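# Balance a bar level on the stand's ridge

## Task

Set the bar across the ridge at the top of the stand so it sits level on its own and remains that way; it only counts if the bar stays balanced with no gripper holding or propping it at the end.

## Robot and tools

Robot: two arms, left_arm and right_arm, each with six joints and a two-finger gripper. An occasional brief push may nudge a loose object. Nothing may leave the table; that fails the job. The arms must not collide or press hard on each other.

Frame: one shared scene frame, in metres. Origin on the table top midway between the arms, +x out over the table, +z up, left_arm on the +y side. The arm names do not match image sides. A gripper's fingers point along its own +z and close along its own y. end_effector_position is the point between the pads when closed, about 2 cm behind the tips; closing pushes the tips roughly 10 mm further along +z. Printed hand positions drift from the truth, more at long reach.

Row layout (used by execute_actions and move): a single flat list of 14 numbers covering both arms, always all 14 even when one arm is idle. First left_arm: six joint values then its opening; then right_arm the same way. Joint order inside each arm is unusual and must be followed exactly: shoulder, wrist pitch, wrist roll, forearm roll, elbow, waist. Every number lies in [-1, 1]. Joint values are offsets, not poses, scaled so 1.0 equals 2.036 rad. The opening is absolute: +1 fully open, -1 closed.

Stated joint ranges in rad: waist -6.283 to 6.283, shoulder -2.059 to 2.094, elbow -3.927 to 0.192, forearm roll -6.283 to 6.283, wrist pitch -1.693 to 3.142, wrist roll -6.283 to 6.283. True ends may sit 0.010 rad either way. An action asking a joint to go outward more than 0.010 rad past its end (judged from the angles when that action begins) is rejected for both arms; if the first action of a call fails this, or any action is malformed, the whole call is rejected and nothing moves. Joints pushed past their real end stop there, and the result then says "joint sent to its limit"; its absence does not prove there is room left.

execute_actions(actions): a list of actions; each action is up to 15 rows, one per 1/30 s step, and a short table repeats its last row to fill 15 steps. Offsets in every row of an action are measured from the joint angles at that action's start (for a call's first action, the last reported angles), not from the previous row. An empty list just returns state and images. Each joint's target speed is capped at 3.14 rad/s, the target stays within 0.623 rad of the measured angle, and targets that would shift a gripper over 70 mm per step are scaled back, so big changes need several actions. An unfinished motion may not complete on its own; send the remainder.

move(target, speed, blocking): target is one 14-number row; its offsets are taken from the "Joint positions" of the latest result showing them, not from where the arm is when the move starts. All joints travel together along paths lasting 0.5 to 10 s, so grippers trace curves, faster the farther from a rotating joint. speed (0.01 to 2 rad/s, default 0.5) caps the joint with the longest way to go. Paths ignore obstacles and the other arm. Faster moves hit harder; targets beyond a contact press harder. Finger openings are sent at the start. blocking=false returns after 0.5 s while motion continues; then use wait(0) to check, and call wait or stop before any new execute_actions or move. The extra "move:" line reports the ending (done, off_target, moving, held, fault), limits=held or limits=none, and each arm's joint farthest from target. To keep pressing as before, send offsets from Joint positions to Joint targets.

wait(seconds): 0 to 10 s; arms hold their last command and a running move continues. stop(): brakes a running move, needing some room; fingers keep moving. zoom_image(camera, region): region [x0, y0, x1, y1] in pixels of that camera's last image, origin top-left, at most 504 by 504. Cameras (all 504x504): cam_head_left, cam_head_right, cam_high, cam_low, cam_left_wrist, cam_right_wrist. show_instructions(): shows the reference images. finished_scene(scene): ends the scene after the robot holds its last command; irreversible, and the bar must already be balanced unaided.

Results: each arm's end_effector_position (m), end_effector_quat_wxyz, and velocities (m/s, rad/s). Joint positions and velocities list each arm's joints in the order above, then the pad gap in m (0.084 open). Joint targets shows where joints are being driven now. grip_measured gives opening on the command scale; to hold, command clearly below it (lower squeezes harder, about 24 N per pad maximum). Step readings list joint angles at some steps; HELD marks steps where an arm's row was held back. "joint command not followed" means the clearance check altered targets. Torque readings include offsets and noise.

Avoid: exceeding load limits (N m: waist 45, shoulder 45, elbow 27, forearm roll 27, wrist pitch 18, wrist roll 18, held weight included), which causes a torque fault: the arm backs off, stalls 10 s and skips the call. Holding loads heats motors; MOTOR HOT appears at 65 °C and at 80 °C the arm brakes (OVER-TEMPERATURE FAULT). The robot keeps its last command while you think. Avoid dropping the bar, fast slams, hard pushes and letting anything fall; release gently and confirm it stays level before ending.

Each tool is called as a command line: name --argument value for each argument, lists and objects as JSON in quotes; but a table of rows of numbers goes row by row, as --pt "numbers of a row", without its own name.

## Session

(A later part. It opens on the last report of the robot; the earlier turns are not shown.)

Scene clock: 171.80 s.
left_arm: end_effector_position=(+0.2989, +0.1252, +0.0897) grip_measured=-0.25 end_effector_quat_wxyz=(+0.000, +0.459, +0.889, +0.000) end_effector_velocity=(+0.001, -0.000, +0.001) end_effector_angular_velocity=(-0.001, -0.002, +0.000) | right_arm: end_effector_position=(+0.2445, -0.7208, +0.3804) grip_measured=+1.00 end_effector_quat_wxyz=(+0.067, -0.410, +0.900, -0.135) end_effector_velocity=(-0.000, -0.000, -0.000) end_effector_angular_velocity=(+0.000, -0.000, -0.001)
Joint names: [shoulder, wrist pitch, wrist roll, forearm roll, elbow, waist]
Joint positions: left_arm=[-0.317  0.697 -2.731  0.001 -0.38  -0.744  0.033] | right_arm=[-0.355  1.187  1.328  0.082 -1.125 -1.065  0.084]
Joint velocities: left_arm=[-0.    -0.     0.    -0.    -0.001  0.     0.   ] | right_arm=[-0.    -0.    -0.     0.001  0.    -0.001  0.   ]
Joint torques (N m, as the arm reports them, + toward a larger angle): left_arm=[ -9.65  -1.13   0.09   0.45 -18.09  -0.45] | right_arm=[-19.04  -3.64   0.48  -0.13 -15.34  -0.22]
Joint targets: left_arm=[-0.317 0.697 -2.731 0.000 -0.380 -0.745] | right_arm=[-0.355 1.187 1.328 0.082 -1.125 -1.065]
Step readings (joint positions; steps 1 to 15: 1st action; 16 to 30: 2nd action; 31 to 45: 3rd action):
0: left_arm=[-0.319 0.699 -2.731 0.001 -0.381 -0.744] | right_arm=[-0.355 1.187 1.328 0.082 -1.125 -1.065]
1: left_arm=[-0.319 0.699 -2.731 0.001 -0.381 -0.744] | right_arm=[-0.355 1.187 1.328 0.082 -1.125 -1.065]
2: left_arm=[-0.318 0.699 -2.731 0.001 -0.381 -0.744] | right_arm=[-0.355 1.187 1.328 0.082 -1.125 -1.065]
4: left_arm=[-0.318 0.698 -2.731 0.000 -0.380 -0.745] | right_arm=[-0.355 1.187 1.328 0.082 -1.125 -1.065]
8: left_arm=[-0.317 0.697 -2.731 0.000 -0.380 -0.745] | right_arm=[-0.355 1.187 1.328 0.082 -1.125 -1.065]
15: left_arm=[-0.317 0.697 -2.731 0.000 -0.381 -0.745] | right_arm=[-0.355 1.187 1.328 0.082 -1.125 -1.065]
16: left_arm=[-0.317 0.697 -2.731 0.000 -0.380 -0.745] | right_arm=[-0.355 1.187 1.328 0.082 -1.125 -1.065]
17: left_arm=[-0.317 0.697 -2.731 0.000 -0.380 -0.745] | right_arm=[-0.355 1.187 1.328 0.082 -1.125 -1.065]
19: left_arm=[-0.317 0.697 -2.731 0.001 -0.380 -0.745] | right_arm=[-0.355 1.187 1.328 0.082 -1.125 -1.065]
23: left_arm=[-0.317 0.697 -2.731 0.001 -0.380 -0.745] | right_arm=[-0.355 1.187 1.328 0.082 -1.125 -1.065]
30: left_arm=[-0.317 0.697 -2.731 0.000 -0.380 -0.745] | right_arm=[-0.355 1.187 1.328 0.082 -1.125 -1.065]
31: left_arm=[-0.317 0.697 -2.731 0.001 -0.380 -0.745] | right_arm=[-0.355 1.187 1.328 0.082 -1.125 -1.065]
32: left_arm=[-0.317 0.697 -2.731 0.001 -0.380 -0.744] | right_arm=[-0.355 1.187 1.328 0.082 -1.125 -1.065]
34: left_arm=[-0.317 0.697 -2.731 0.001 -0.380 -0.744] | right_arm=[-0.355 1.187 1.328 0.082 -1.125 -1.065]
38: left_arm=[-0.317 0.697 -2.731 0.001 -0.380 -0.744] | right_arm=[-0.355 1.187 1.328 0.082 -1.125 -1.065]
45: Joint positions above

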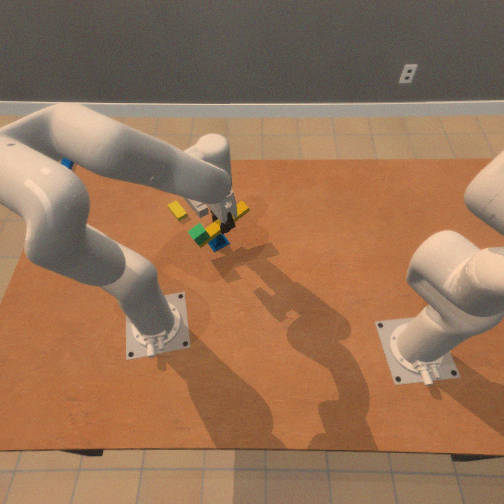

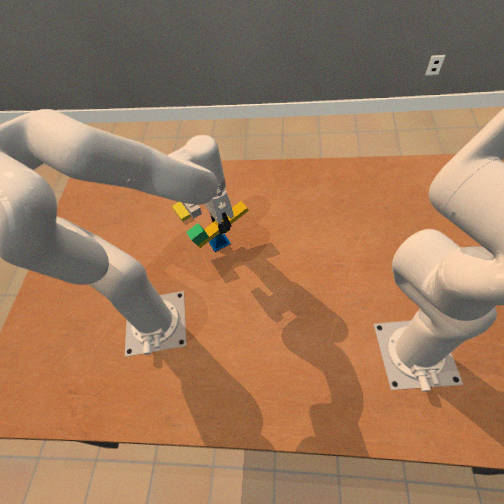

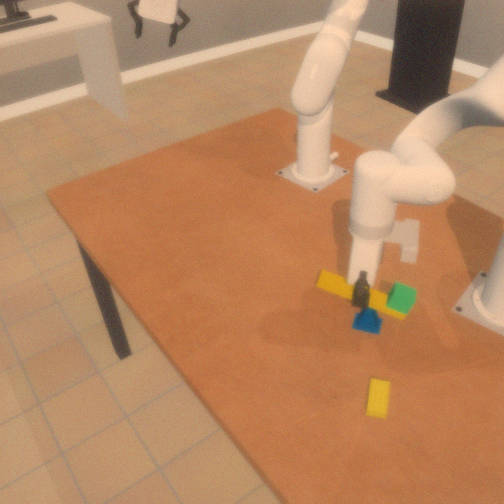

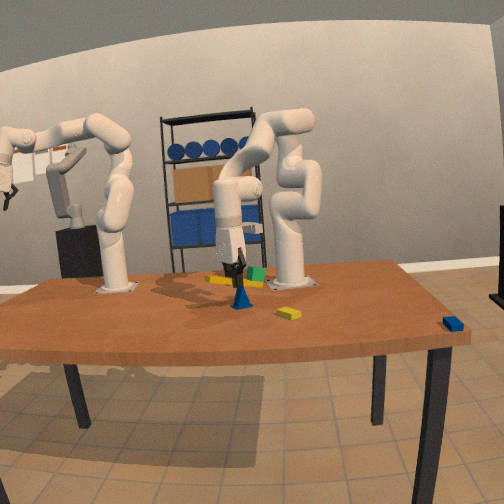

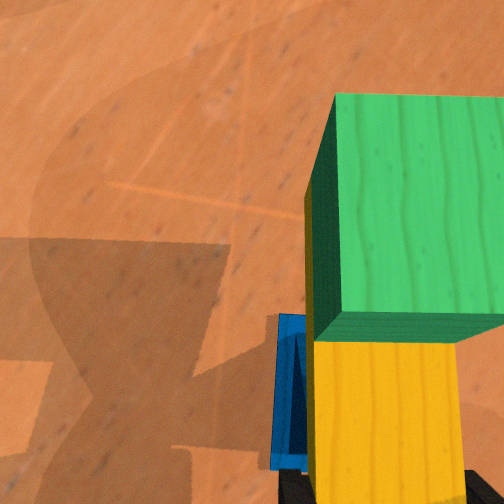

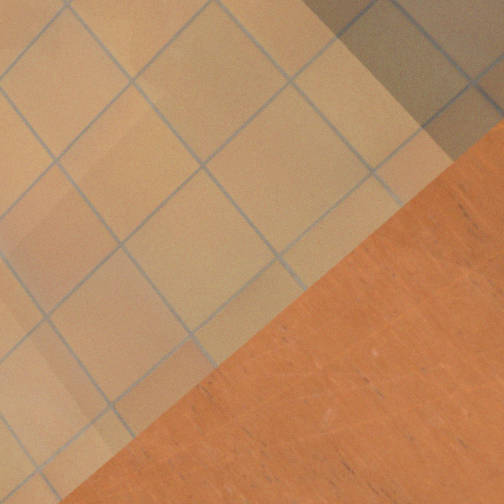

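execute_actions --actions '[[[0,0,0,0,0,0,-0.3,0,0,0,0,0,0,1]]]'

Scene clock: 175.63 s.
left_arm: end_effector_position=(+0.2990, +0.1251, +0.0898) grip_measured=-0.26 end_effector_quat_wxyz=(+0.000, +0.459, +0.889, +0.000) end_effector_velocity=(+0.000, -0.000, +0.000) end_effector_angular_velocity=(-0.001, -0.001, +0.000) | right_arm: end_effector_position=(+0.2445, -0.7208, +0.3804) grip_measured=+1.00 end_effector_quat_wxyz=(+0.067, -0.410, +0.900, -0.135) end_effector_velocity=(-0.000, -0.000, -0.000) end_effector_angular_velocity=(+0.001, +0.001, -0.000)
Joint names: [shoulder, wrist pitch, wrist roll, forearm roll, elbow, waist]
Joint positions: left_arm=[-0.317  0.697 -2.731  0.001 -0.38  -0.744  0.033] | right_arm=[-0.355  1.187  1.328  0.082 -1.125 -1.065  0.084]
Joint velocities: left_arm=[-0.001 -0.    -0.    -0.    -0.     0.    -0.   ] | right_arm=[ 0.002 -0.    -0.    -0.001 -0.001 -0.    -0.   ]
Joint torques (N m, as the arm reports them, + toward a larger angle): left_arm=[ -9.75  -1.13   0.12   0.6  -17.91  -0.16] | right_arm=[-19.09  -3.59   0.48   0.01 -15.63  -0.43]
Joint targets: left_arm=[-0.317 0.697 -2.731 0.001 -0.380 -0.744] | right_arm=[-0.355 1.187 1.328 0.082 -1.125 -1.065]
Step readings (joint positions):
0: left_arm=[-0.317 0.697 -2.731 0.000 -0.380 -0.745] | right_arm=[-0.355 1.187 1.328 0.082 -1.125 -1.065]
1: left_arm=[-0.317 0.697 -2.731 0.001 -0.380 -0.745] | right_arm=[-0.355 1.187 1.328 0.082 -1.125 -1.065]
2: left_arm=[-0.317 0.697 -2.731 0.001 -0.380 -0.744] | right_arm=[-0.355 1.187 1.328 0.082 -1.125 -1.065]
4: left_arm=[-0.317 0.697 -2.731 0.001 -0.380 -0.744] | right_arm=[-0.355 1.187 1.328 0.082 -1.125 -1.065]
8: left_arm=[-0.317 0.697 -2.731 0.001 -0.380 -0.744] | right_arm=[-0.355 1.187 1.328 0.082 -1.125 -1.065]
15: Joint positions above

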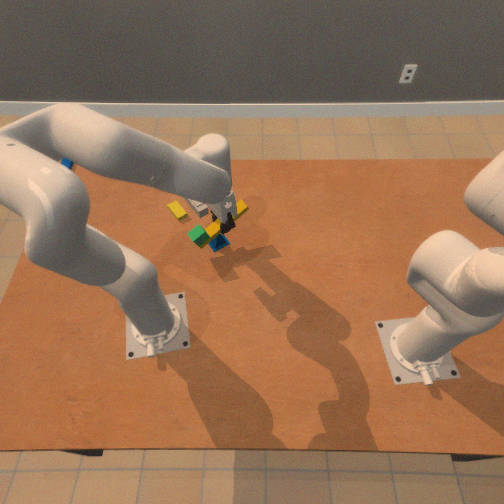

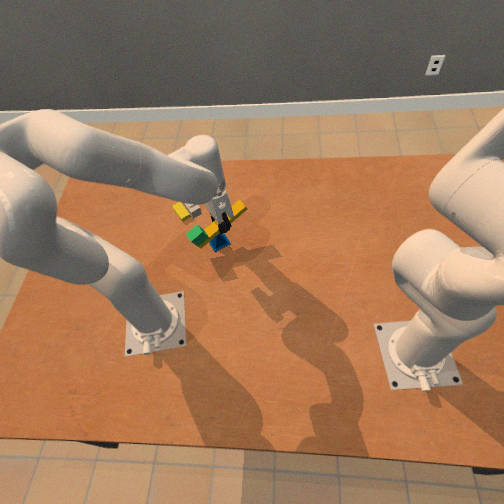

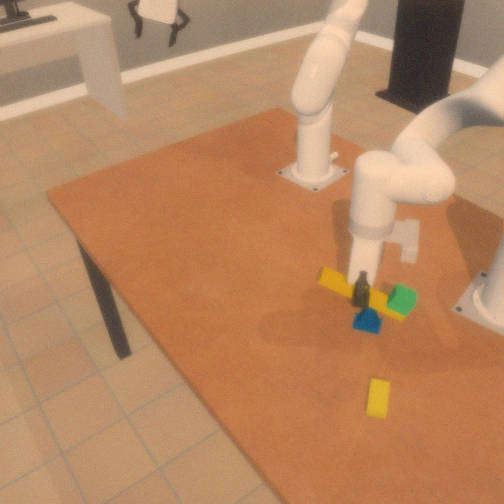

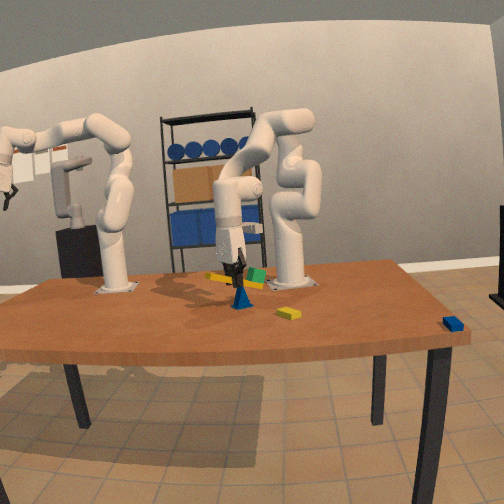

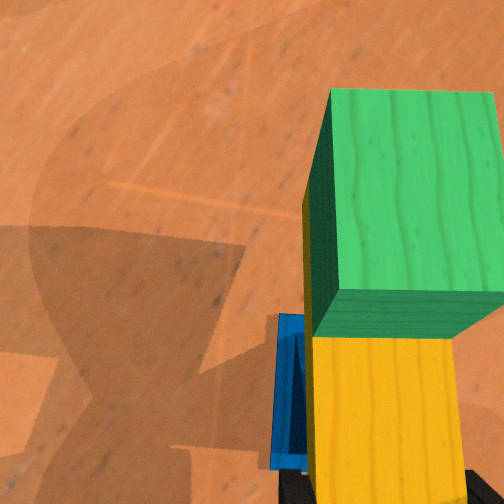

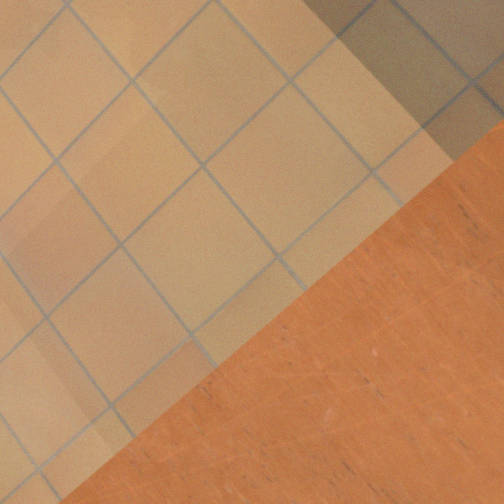

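move --target '[0.002,0.002,0,0,-0.004,0,-0.32,0,0,0,0,0,0,1]' --speed 0.015

move --target '[0.0177,-0.0143,-0.003,0,-0.0034,-0.003,-0.3,0,0,0,0,0,0,1]' --speed 0.025

Scene clock: 183.73 s.
left_arm: end_effector_position=(+0.3007, +0.1241, +0.0910) grip_measured=-0.26 end_effector_quat_wxyz=(+0.000, +0.459, +0.889, +0.000) end_effector_velocity=(+0.000, -0.000, -0.000) end_effector_angular_velocity=(+0.000, +0.000, -0.000) | right_arm: end_effector_position=(+0.2445, -0.7208, +0.3804) grip_measured=+1.00 end_effector_quat_wxyz=(+0.067, -0.410, +0.900, -0.135) end_effector_velocity=(-0.000, +0.000, -0.001) end_effector_angular_velocity=(+0.002, +0.000, -0.001)
Joint names: [shoulder, wrist pitch, wrist roll, forearm roll, elbow, waist]
Joint positions: left_arm=[-0.313  0.701 -2.731  0.001 -0.388 -0.744  0.033] | right_arm=[-0.355  1.187  1.328  0.082 -1.125 -1.065  0.084]
Joint velocities: left_arm=[ 0.001  0.     0.     0.    -0.001 -0.    -0.   ] | right_arm=[-0.001 -0.    -0.     0.001  0.003 -0.    -0.   ]
Joint torques (N m, as the arm reports them, + toward a larger angle): left_arm=[-10.13  -1.28   0.12   0.47 -18.42  -0.05] | right_arm=[-18.86  -3.66   0.49  -0.16 -15.67  -0.18]
Joint targets: left_arm=[-0.313 0.701 -2.731 0.001 -0.389 -0.744] | right_arm=[-0.355 1.187 1.328 0.082 -1.125 -1.065]
move: done; limits=none; left_arm: farthest joint: the waist, 0.000 radians from its target (0.000 radians at the start); right_arm: farthest joint: the waist, 0.000 radians from its target (0.000 radians at the start)

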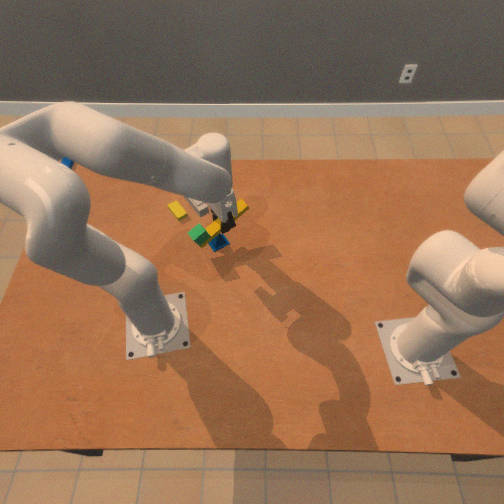

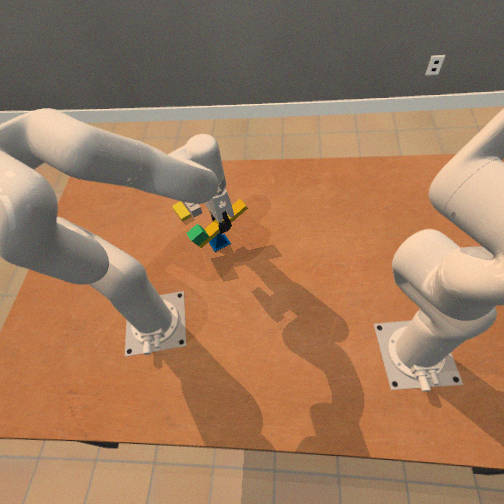

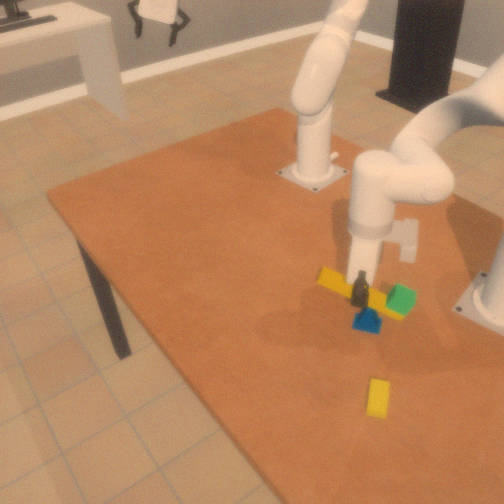

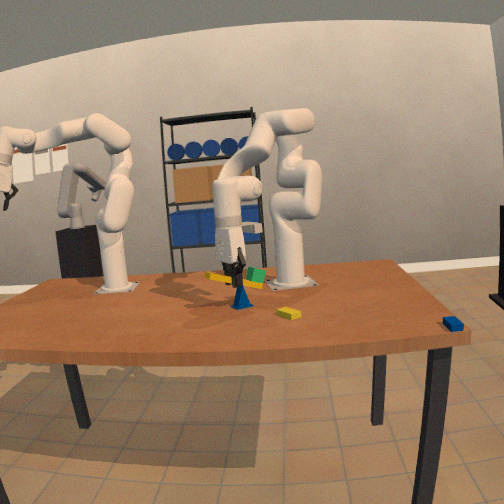

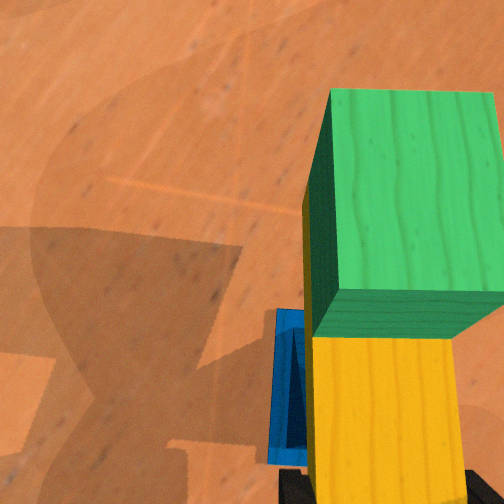

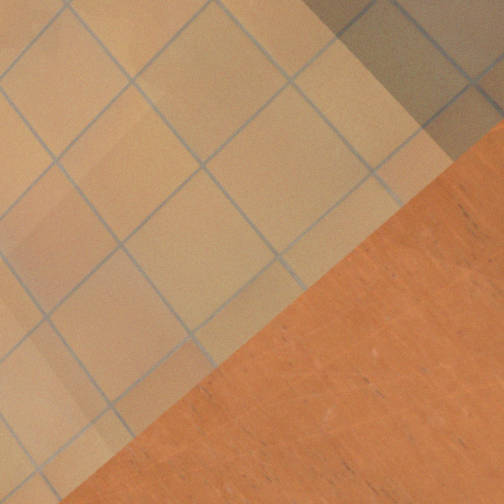

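Scene clock: 185.47 s.
left_arm: end_effector_position=(+0.3032, +0.1203, +0.0841) grip_measured=-0.26 end_effector_quat_wxyz=(+0.000, +0.459, +0.889, +0.000) end_effector_velocity=(+0.000, -0.000, +0.000) end_effector_angular_velocity=(-0.001, -0.001, +0.001) | right_arm: end_effector_position=(+0.2445, -0.7208, +0.3804) grip_measured=+1.00 end_effector_quat_wxyz=(+0.067, -0.410, +0.900, -0.135) end_effector_velocity=(+0.001, +0.000, -0.001) end_effector_angular_velocity=(+0.002, -0.000, +0.001)
Joint names: [shoulder, wrist pitch, wrist roll, forearm roll, elbow, waist]
Joint positions: left_arm=[-0.277  0.672 -2.737  0.001 -0.395 -0.75   0.033] | right_arm=[-0.355  1.187  1.328  0.082 -1.125 -1.065  0.084]
Joint velocities: left_arm=[ 0.001 -0.002 -0.    -0.001 -0.001 -0.    -0.   ] | right_arm=[ 0.001  0.    -0.     0.002  0.001  0.001 -0.   ]
Joint torques (N m, as the arm reports them, + toward a larger angle): left_arm=[ -8.7   -1.88   0.06   0.23 -16.63  -0.46] | right_arm=[-18.87  -3.75   0.42  -0.1  -15.53  -0.07]
Joint targets: left_arm=[-0.277 0.672 -2.737 0.001 -0.395 -0.751] | right_arm=[-0.355 1.187 1.328 0.082 -1.125 -1.065]
move: done; limits=none; left_arm: farthest joint: the waist, 0.000 radians from its target (0.006 radians at the start); right_arm: farthest joint: the waist, 0.000 radians from its target (0.000 radians at the start)

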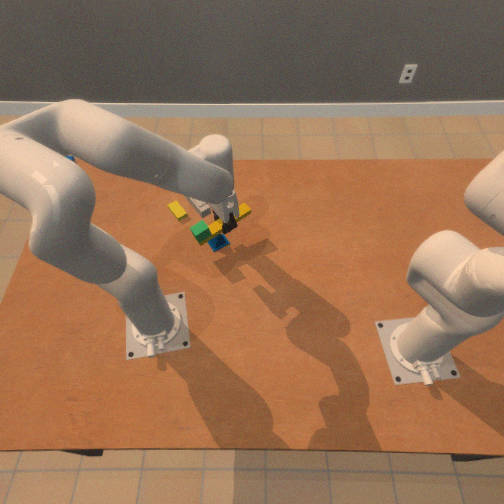

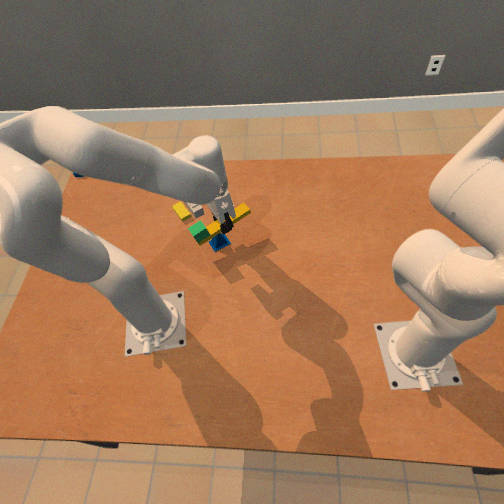

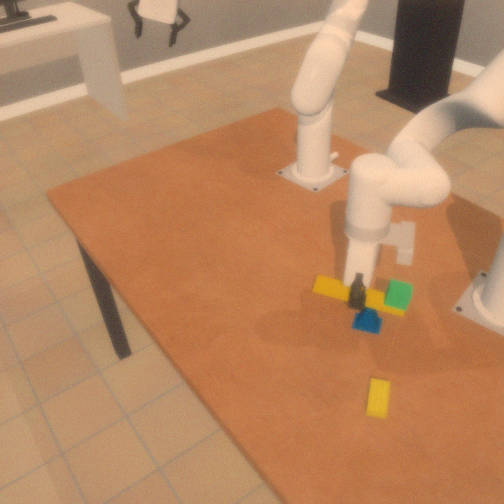

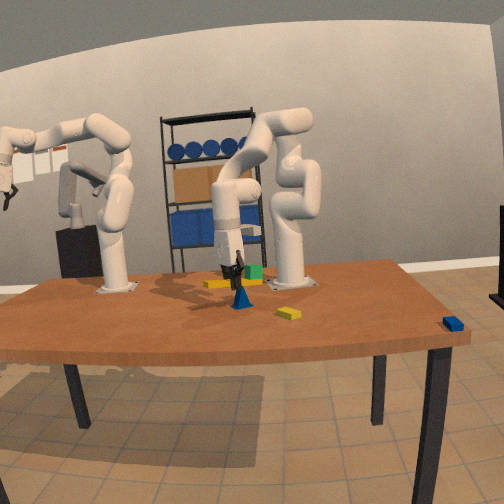

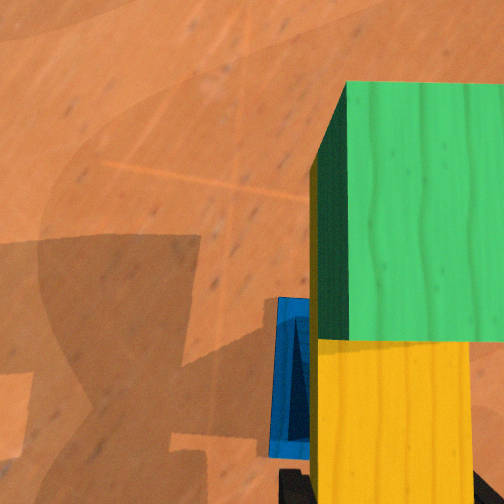

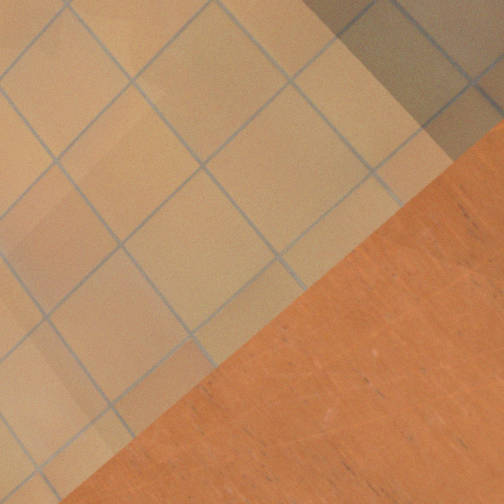

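About 0.11 remaining.

move --target '[0.0058,-0.0052,0,0,-0.0006,0,-0.27,0,0,0,0,0,0,1]' --speed 0.015

Scene clock: 189.80 s.
left_arm: end_effector_position=(+0.3040, +0.1197, +0.0816) grip_measured=-0.26 end_effector_quat_wxyz=(+0.000, +0.459, +0.889, +0.000) end_effector_velocity=(+0.000, -0.000, +0.000) end_effector_angular_velocity=(-0.001, -0.000, +0.001) | right_arm: end_effector_position=(+0.2445, -0.7208, +0.3804) grip_measured=+1.00 end_effector_quat_wxyz=(+0.067, -0.410, +0.900, -0.135) end_effector_velocity=(-0.001, -0.000, -0.000) end_effector_angular_velocity=(-0.000, +0.001, -0.002)
Joint names: [shoulder, wrist pitch, wrist roll, forearm roll, elbow, waist]
Joint positions: left_arm=[-0.265  0.662 -2.737  0.    -0.397 -0.751  0.033] | right_arm=[-0.355  1.187  1.328  0.082 -1.125 -1.065  0.084]
Joint velocities: left_arm=[ 0.001 -0.     0.    -0.001 -0.001  0.     0.   ] | right_arm=[-0.001  0.     0.    -0.001  0.    -0.002 -0.   ]
Joint torques (N m, as the arm reports them, + toward a larger angle): left_arm=[ -8.75  -2.15   0.23   0.57 -16.63   0.07] | right_arm=[-18.91  -3.63   0.47  -0.13 -15.52  -0.12]
Joint targets: left_arm=[-0.265 0.662 -2.737 0.001 -0.397 -0.750] | right_arm=[-0.355 1.187 1.328 0.082 -1.125 -1.065]
move: done; limits=none; left_arm: farthest joint: the waist, 0.001 radians from its target (0.001 radians at the start); right_arm: farthest joint: the waist, 0.000 radians from its target (0.000 radians at the start)

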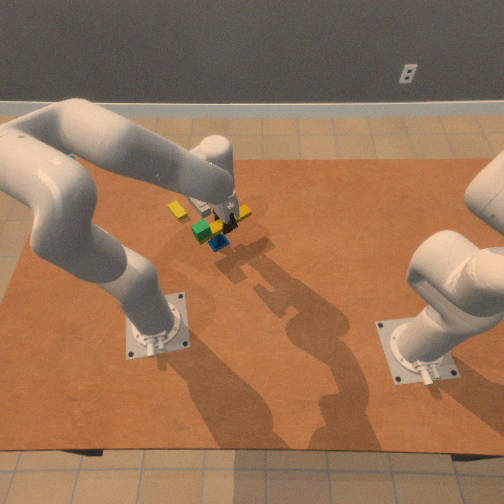

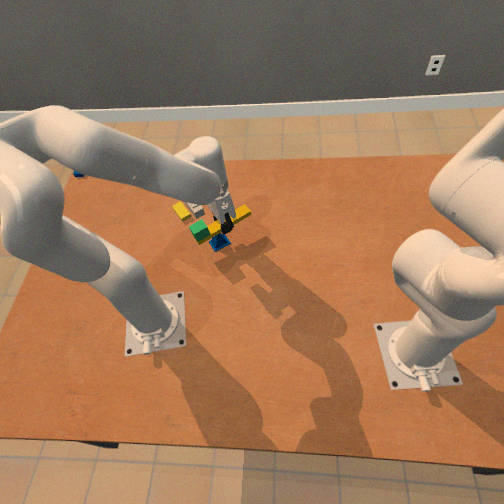

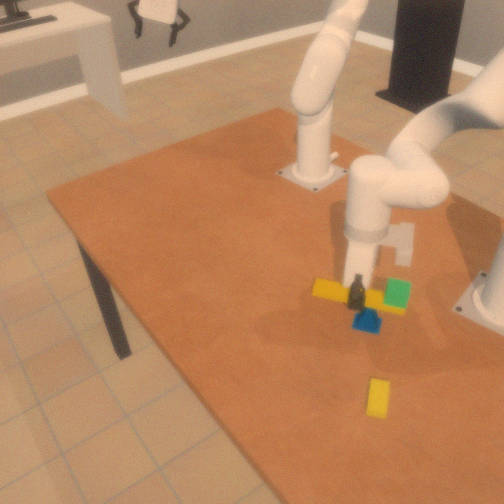

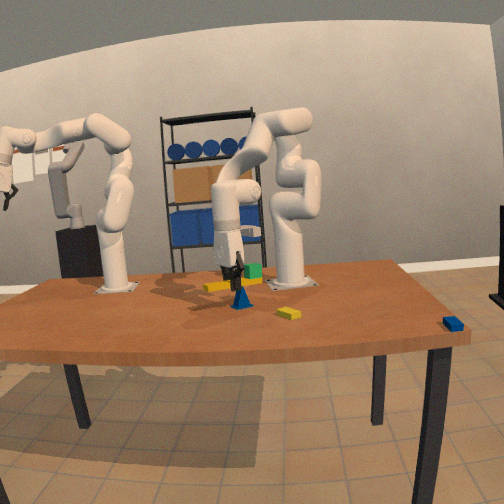

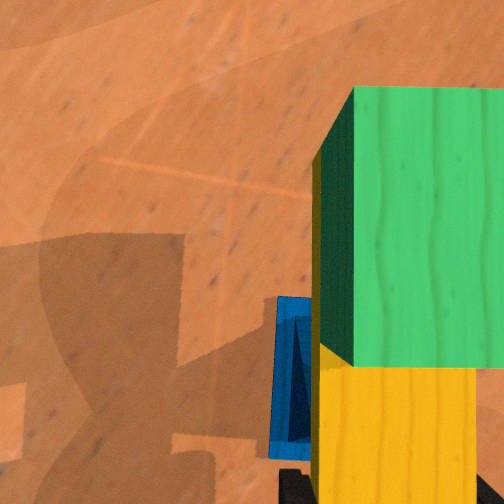

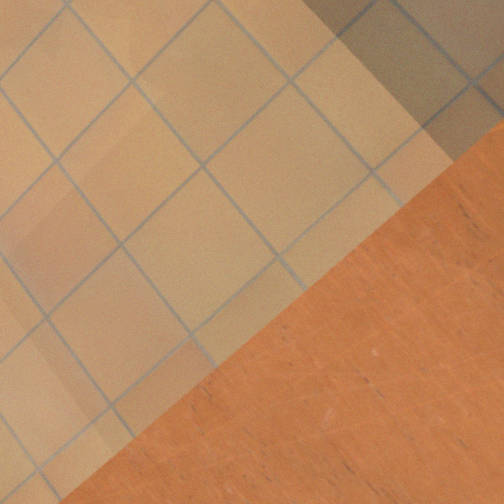

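execute_actions --actions '[[[0.001,-0.0012,0,0,0.0003,0,-0.26,0,0,0,0,0,0,1]],[[0,0,0,0,0,0,-0.25,0,0,0,0,0,0,1]],[[0,0,0,0,0,0,-0.242,0,0,0,0,0,0,1]],[[0,0,0,0,0,0,-0.235,0,0,0,0,0,0,1]],[[0,0,0,0,0,0,-0.245,0,0,0,0,0,0,1]]]'

Scene clock: 201.23 s.
left_arm: end_effector_position=(+0.3040, +0.1198, +0.0808) grip_measured=-0.26 end_effector_quat_wxyz=(-0.000, +0.459, +0.889, +0.000) end_effector_velocity=(-0.000, +0.000, -0.000) end_effector_angular_velocity=(+0.001, +0.001, +0.000) | right_arm: end_effector_position=(+0.2445, -0.7208, +0.3804) grip_measured=+1.00 end_effector_quat_wxyz=(+0.067, -0.410, +0.900, -0.135) end_effector_velocity=(+0.000, -0.000, +0.000) end_effector_angular_velocity=(+0.000, -0.002, -0.001)
Joint names: [shoulder, wrist pitch, wrist roll, forearm roll, elbow, waist]
Joint positions: left_arm=[-0.263  0.659 -2.737  0.001 -0.396 -0.751  0.033] | right_arm=[-0.355  1.187  1.328  0.082 -1.125 -1.065  0.084]
Joint velocities: left_arm=[-0.001  0.001  0.     0.     0.     0.     0.   ] | right_arm=[ 0.     0.     0.001  0.001 -0.001 -0.    -0.   ]
Joint torques (N m, as the arm reports them, + toward a larger angle): left_arm=[-10.3   -1.16   0.09   0.56 -17.46  -0.03] | right_arm=[-18.84  -3.65   0.46  -0.22 -15.43  -0.29]
Joint targets: left_arm=[-0.263 0.659 -2.737 0.001 -0.396 -0.751] | right_arm=[-0.355 1.187 1.328 0.082 -1.125 -1.065]
Step readings (joint positions; steps 1 to 15: 1st action; 16 to 30: 2nd action; 31 to 45: 3rd action; 46 to 60: 4th action; 61 to 75: 5th action):
0: left_arm=[-0.265 0.662 -2.737 0.001 -0.397 -0.750] | right_arm=[-0.355 1.187 1.328 0.082 -1.125 -1.065]
1: left_arm=[-0.265 0.662 -2.737 0.001 -0.397 -0.750] | right_arm=[-0.355 1.187 1.328 0.082 -1.125 -1.065]
2: left_arm=[-0.265 0.661 -2.737 0.001 -0.396 -0.750] | right_arm=[-0.355 1.187 1.328 0.082 -1.125 -1.065]
4: left_arm=[-0.264 0.660 -2.737 0.001 -0.396 -0.751] | right_arm=[-0.355 1.187 1.328 0.082 -1.125 -1.065]
8: left_arm=[-0.263 0.659 -2.737 0.000 -0.396 -0.751] | right_arm=[-0.355 1.187 1.328 0.082 -1.125 -1.065]
15: left_arm=[-0.263 0.659 -2.737 0.000 -0.396 -0.751] | right_arm=[-0.355 1.187 1.328 0.082 -1.125 -1.065]
16: left_arm=[-0.263 0.659 -2.737 0.000 -0.396 -0.751] | right_arm=[-0.355 1.187 1.328 0.082 -1.125 -1.065]
17: left_arm=[-0.263 0.659 -2.737 0.000 -0.396 -0.751] | right_arm=[-0.355 1.187 1.328 0.082 -1.125 -1.065]
19: left_arm=[-0.263 0.659 -2.737 0.000 -0.396 -0.751] | right_arm=[-0.355 1.187 1.328 0.082 -1.125 -1.065]
23: left_arm=[-0.263 0.659 -2.737 0.000 -0.396 -0.751] | right_arm=[-0.355 1.187 1.328 0.082 -1.125 -1.065]
30: left_arm=[-0.263 0.659 -2.737 0.000 -0.396 -0.751] | right_arm=[-0.355 1.187 1.328 0.082 -1.125 -1.065]
31: left_arm=[-0.263 0.659 -2.737 0.000 -0.396 -0.751] | right_arm=[-0.355 1.187 1.328 0.082 -1.125 -1.065]
32: left_arm=[-0.263 0.659 -2.737 0.000 -0.396 -0.751] | right_arm=[-0.355 1.187 1.328 0.082 -1.125 -1.065]
34: left_arm=[-0.263 0.659 -2.737 0.001 -0.396 -0.751] | right_arm=[-0.355 1.187 1.328 0.082 -1.125 -1.065]
38: left_arm=[-0.263 0.659 -2.737 0.001 -0.396 -0.751] | right_arm=[-0.355 1.187 1.328 0.082 -1.125 -1.065]
45: left_arm=[-0.263 0.659 -2.737 0.001 -0.396 -0.751] | right_arm=[-0.355 1.187 1.328 0.082 -1.125 -1.065]
46: left_arm=[-0.263 0.659 -2.737 0.001 -0.396 -0.751] | right_arm=[-0.355 1.187 1.328 0.082 -1.125 -1.065]
47: left_arm=[-0.263 0.659 -2.737 0.001 -0.396 -0.751] | right_arm=[-0.355 1.187 1.328 0.082 -1.125 -1.065]
49: left_arm=[-0.263 0.659 -2.737 0.001 -0.396 -0.751] | right_arm=[-0.355 1.187 1.328 0.082 -1.125 -1.065]
53: left_arm=[-0.263 0.659 -2.737 0.001 -0.395 -0.750] | right_arm=[-0.355 1.187 1.328 0.082 -1.125 -1.065]
60: left_arm=[-0.263 0.659 -2.737 0.001 -0.396 -0.751] | right_arm=[-0.355 1.187 1.328 0.082 -1.125 -1.065]
61: left_arm=[-0.263 0.659 -2.737 0.001 -0.396 -0.751] | right_arm=[-0.355 1.187 1.328 0.082 -1.125 -1.065]
62: left_arm=[-0.263 0.659 -2.737 0.001 -0.396 -0.751] | right_arm=[-0.355 1.187 1.328 0.082 -1.125 -1.065]
64: left_arm=[-0.263 0.659 -2.737 0.001 -0.396 -0.751] | right_arm=[-0.355 1.187 1.328 0.082 -1.125 -1.065]
68: left_arm=[-0.263 0.659 -2.737 0.001 -0.396 -0.751] | right_arm=[-0.355 1.187 1.328 0.082 -1.125 -1.065]
75: Joint positions above

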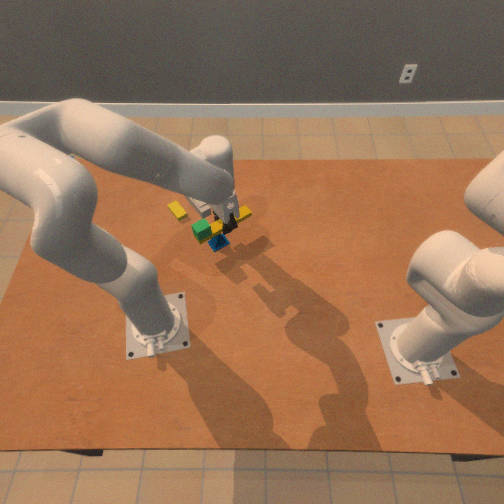

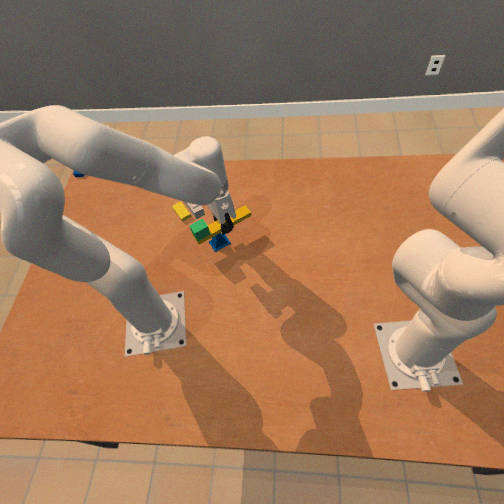

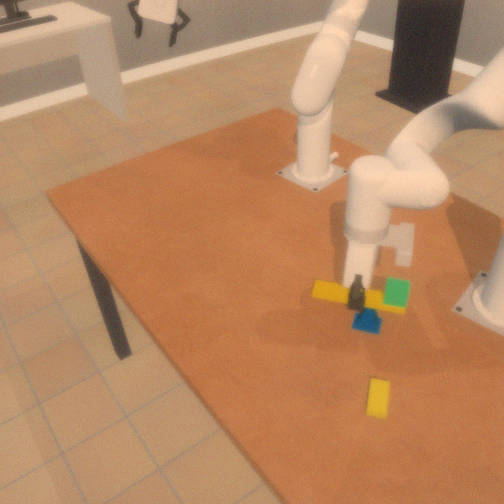

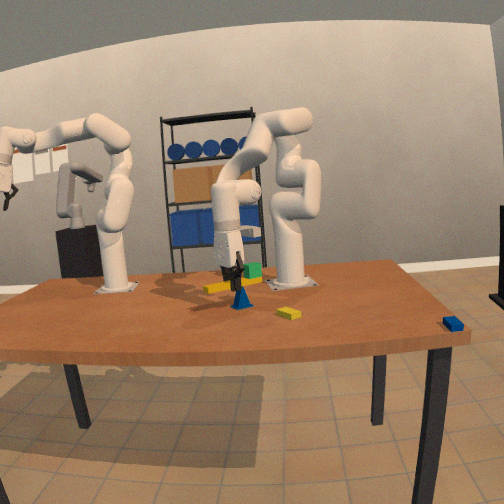

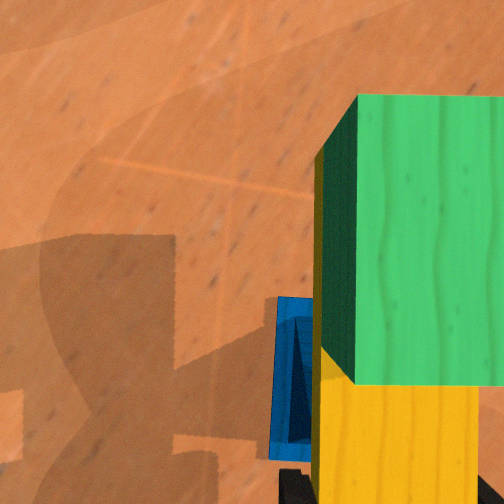

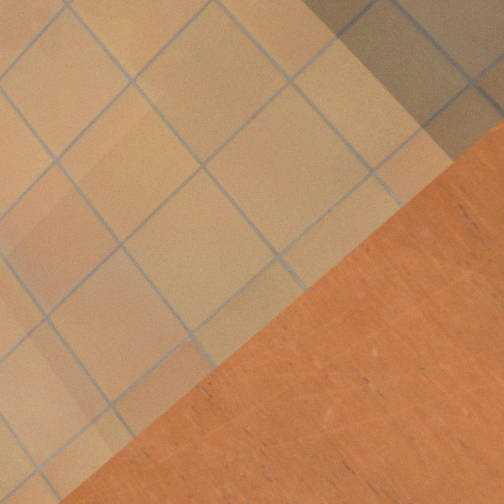

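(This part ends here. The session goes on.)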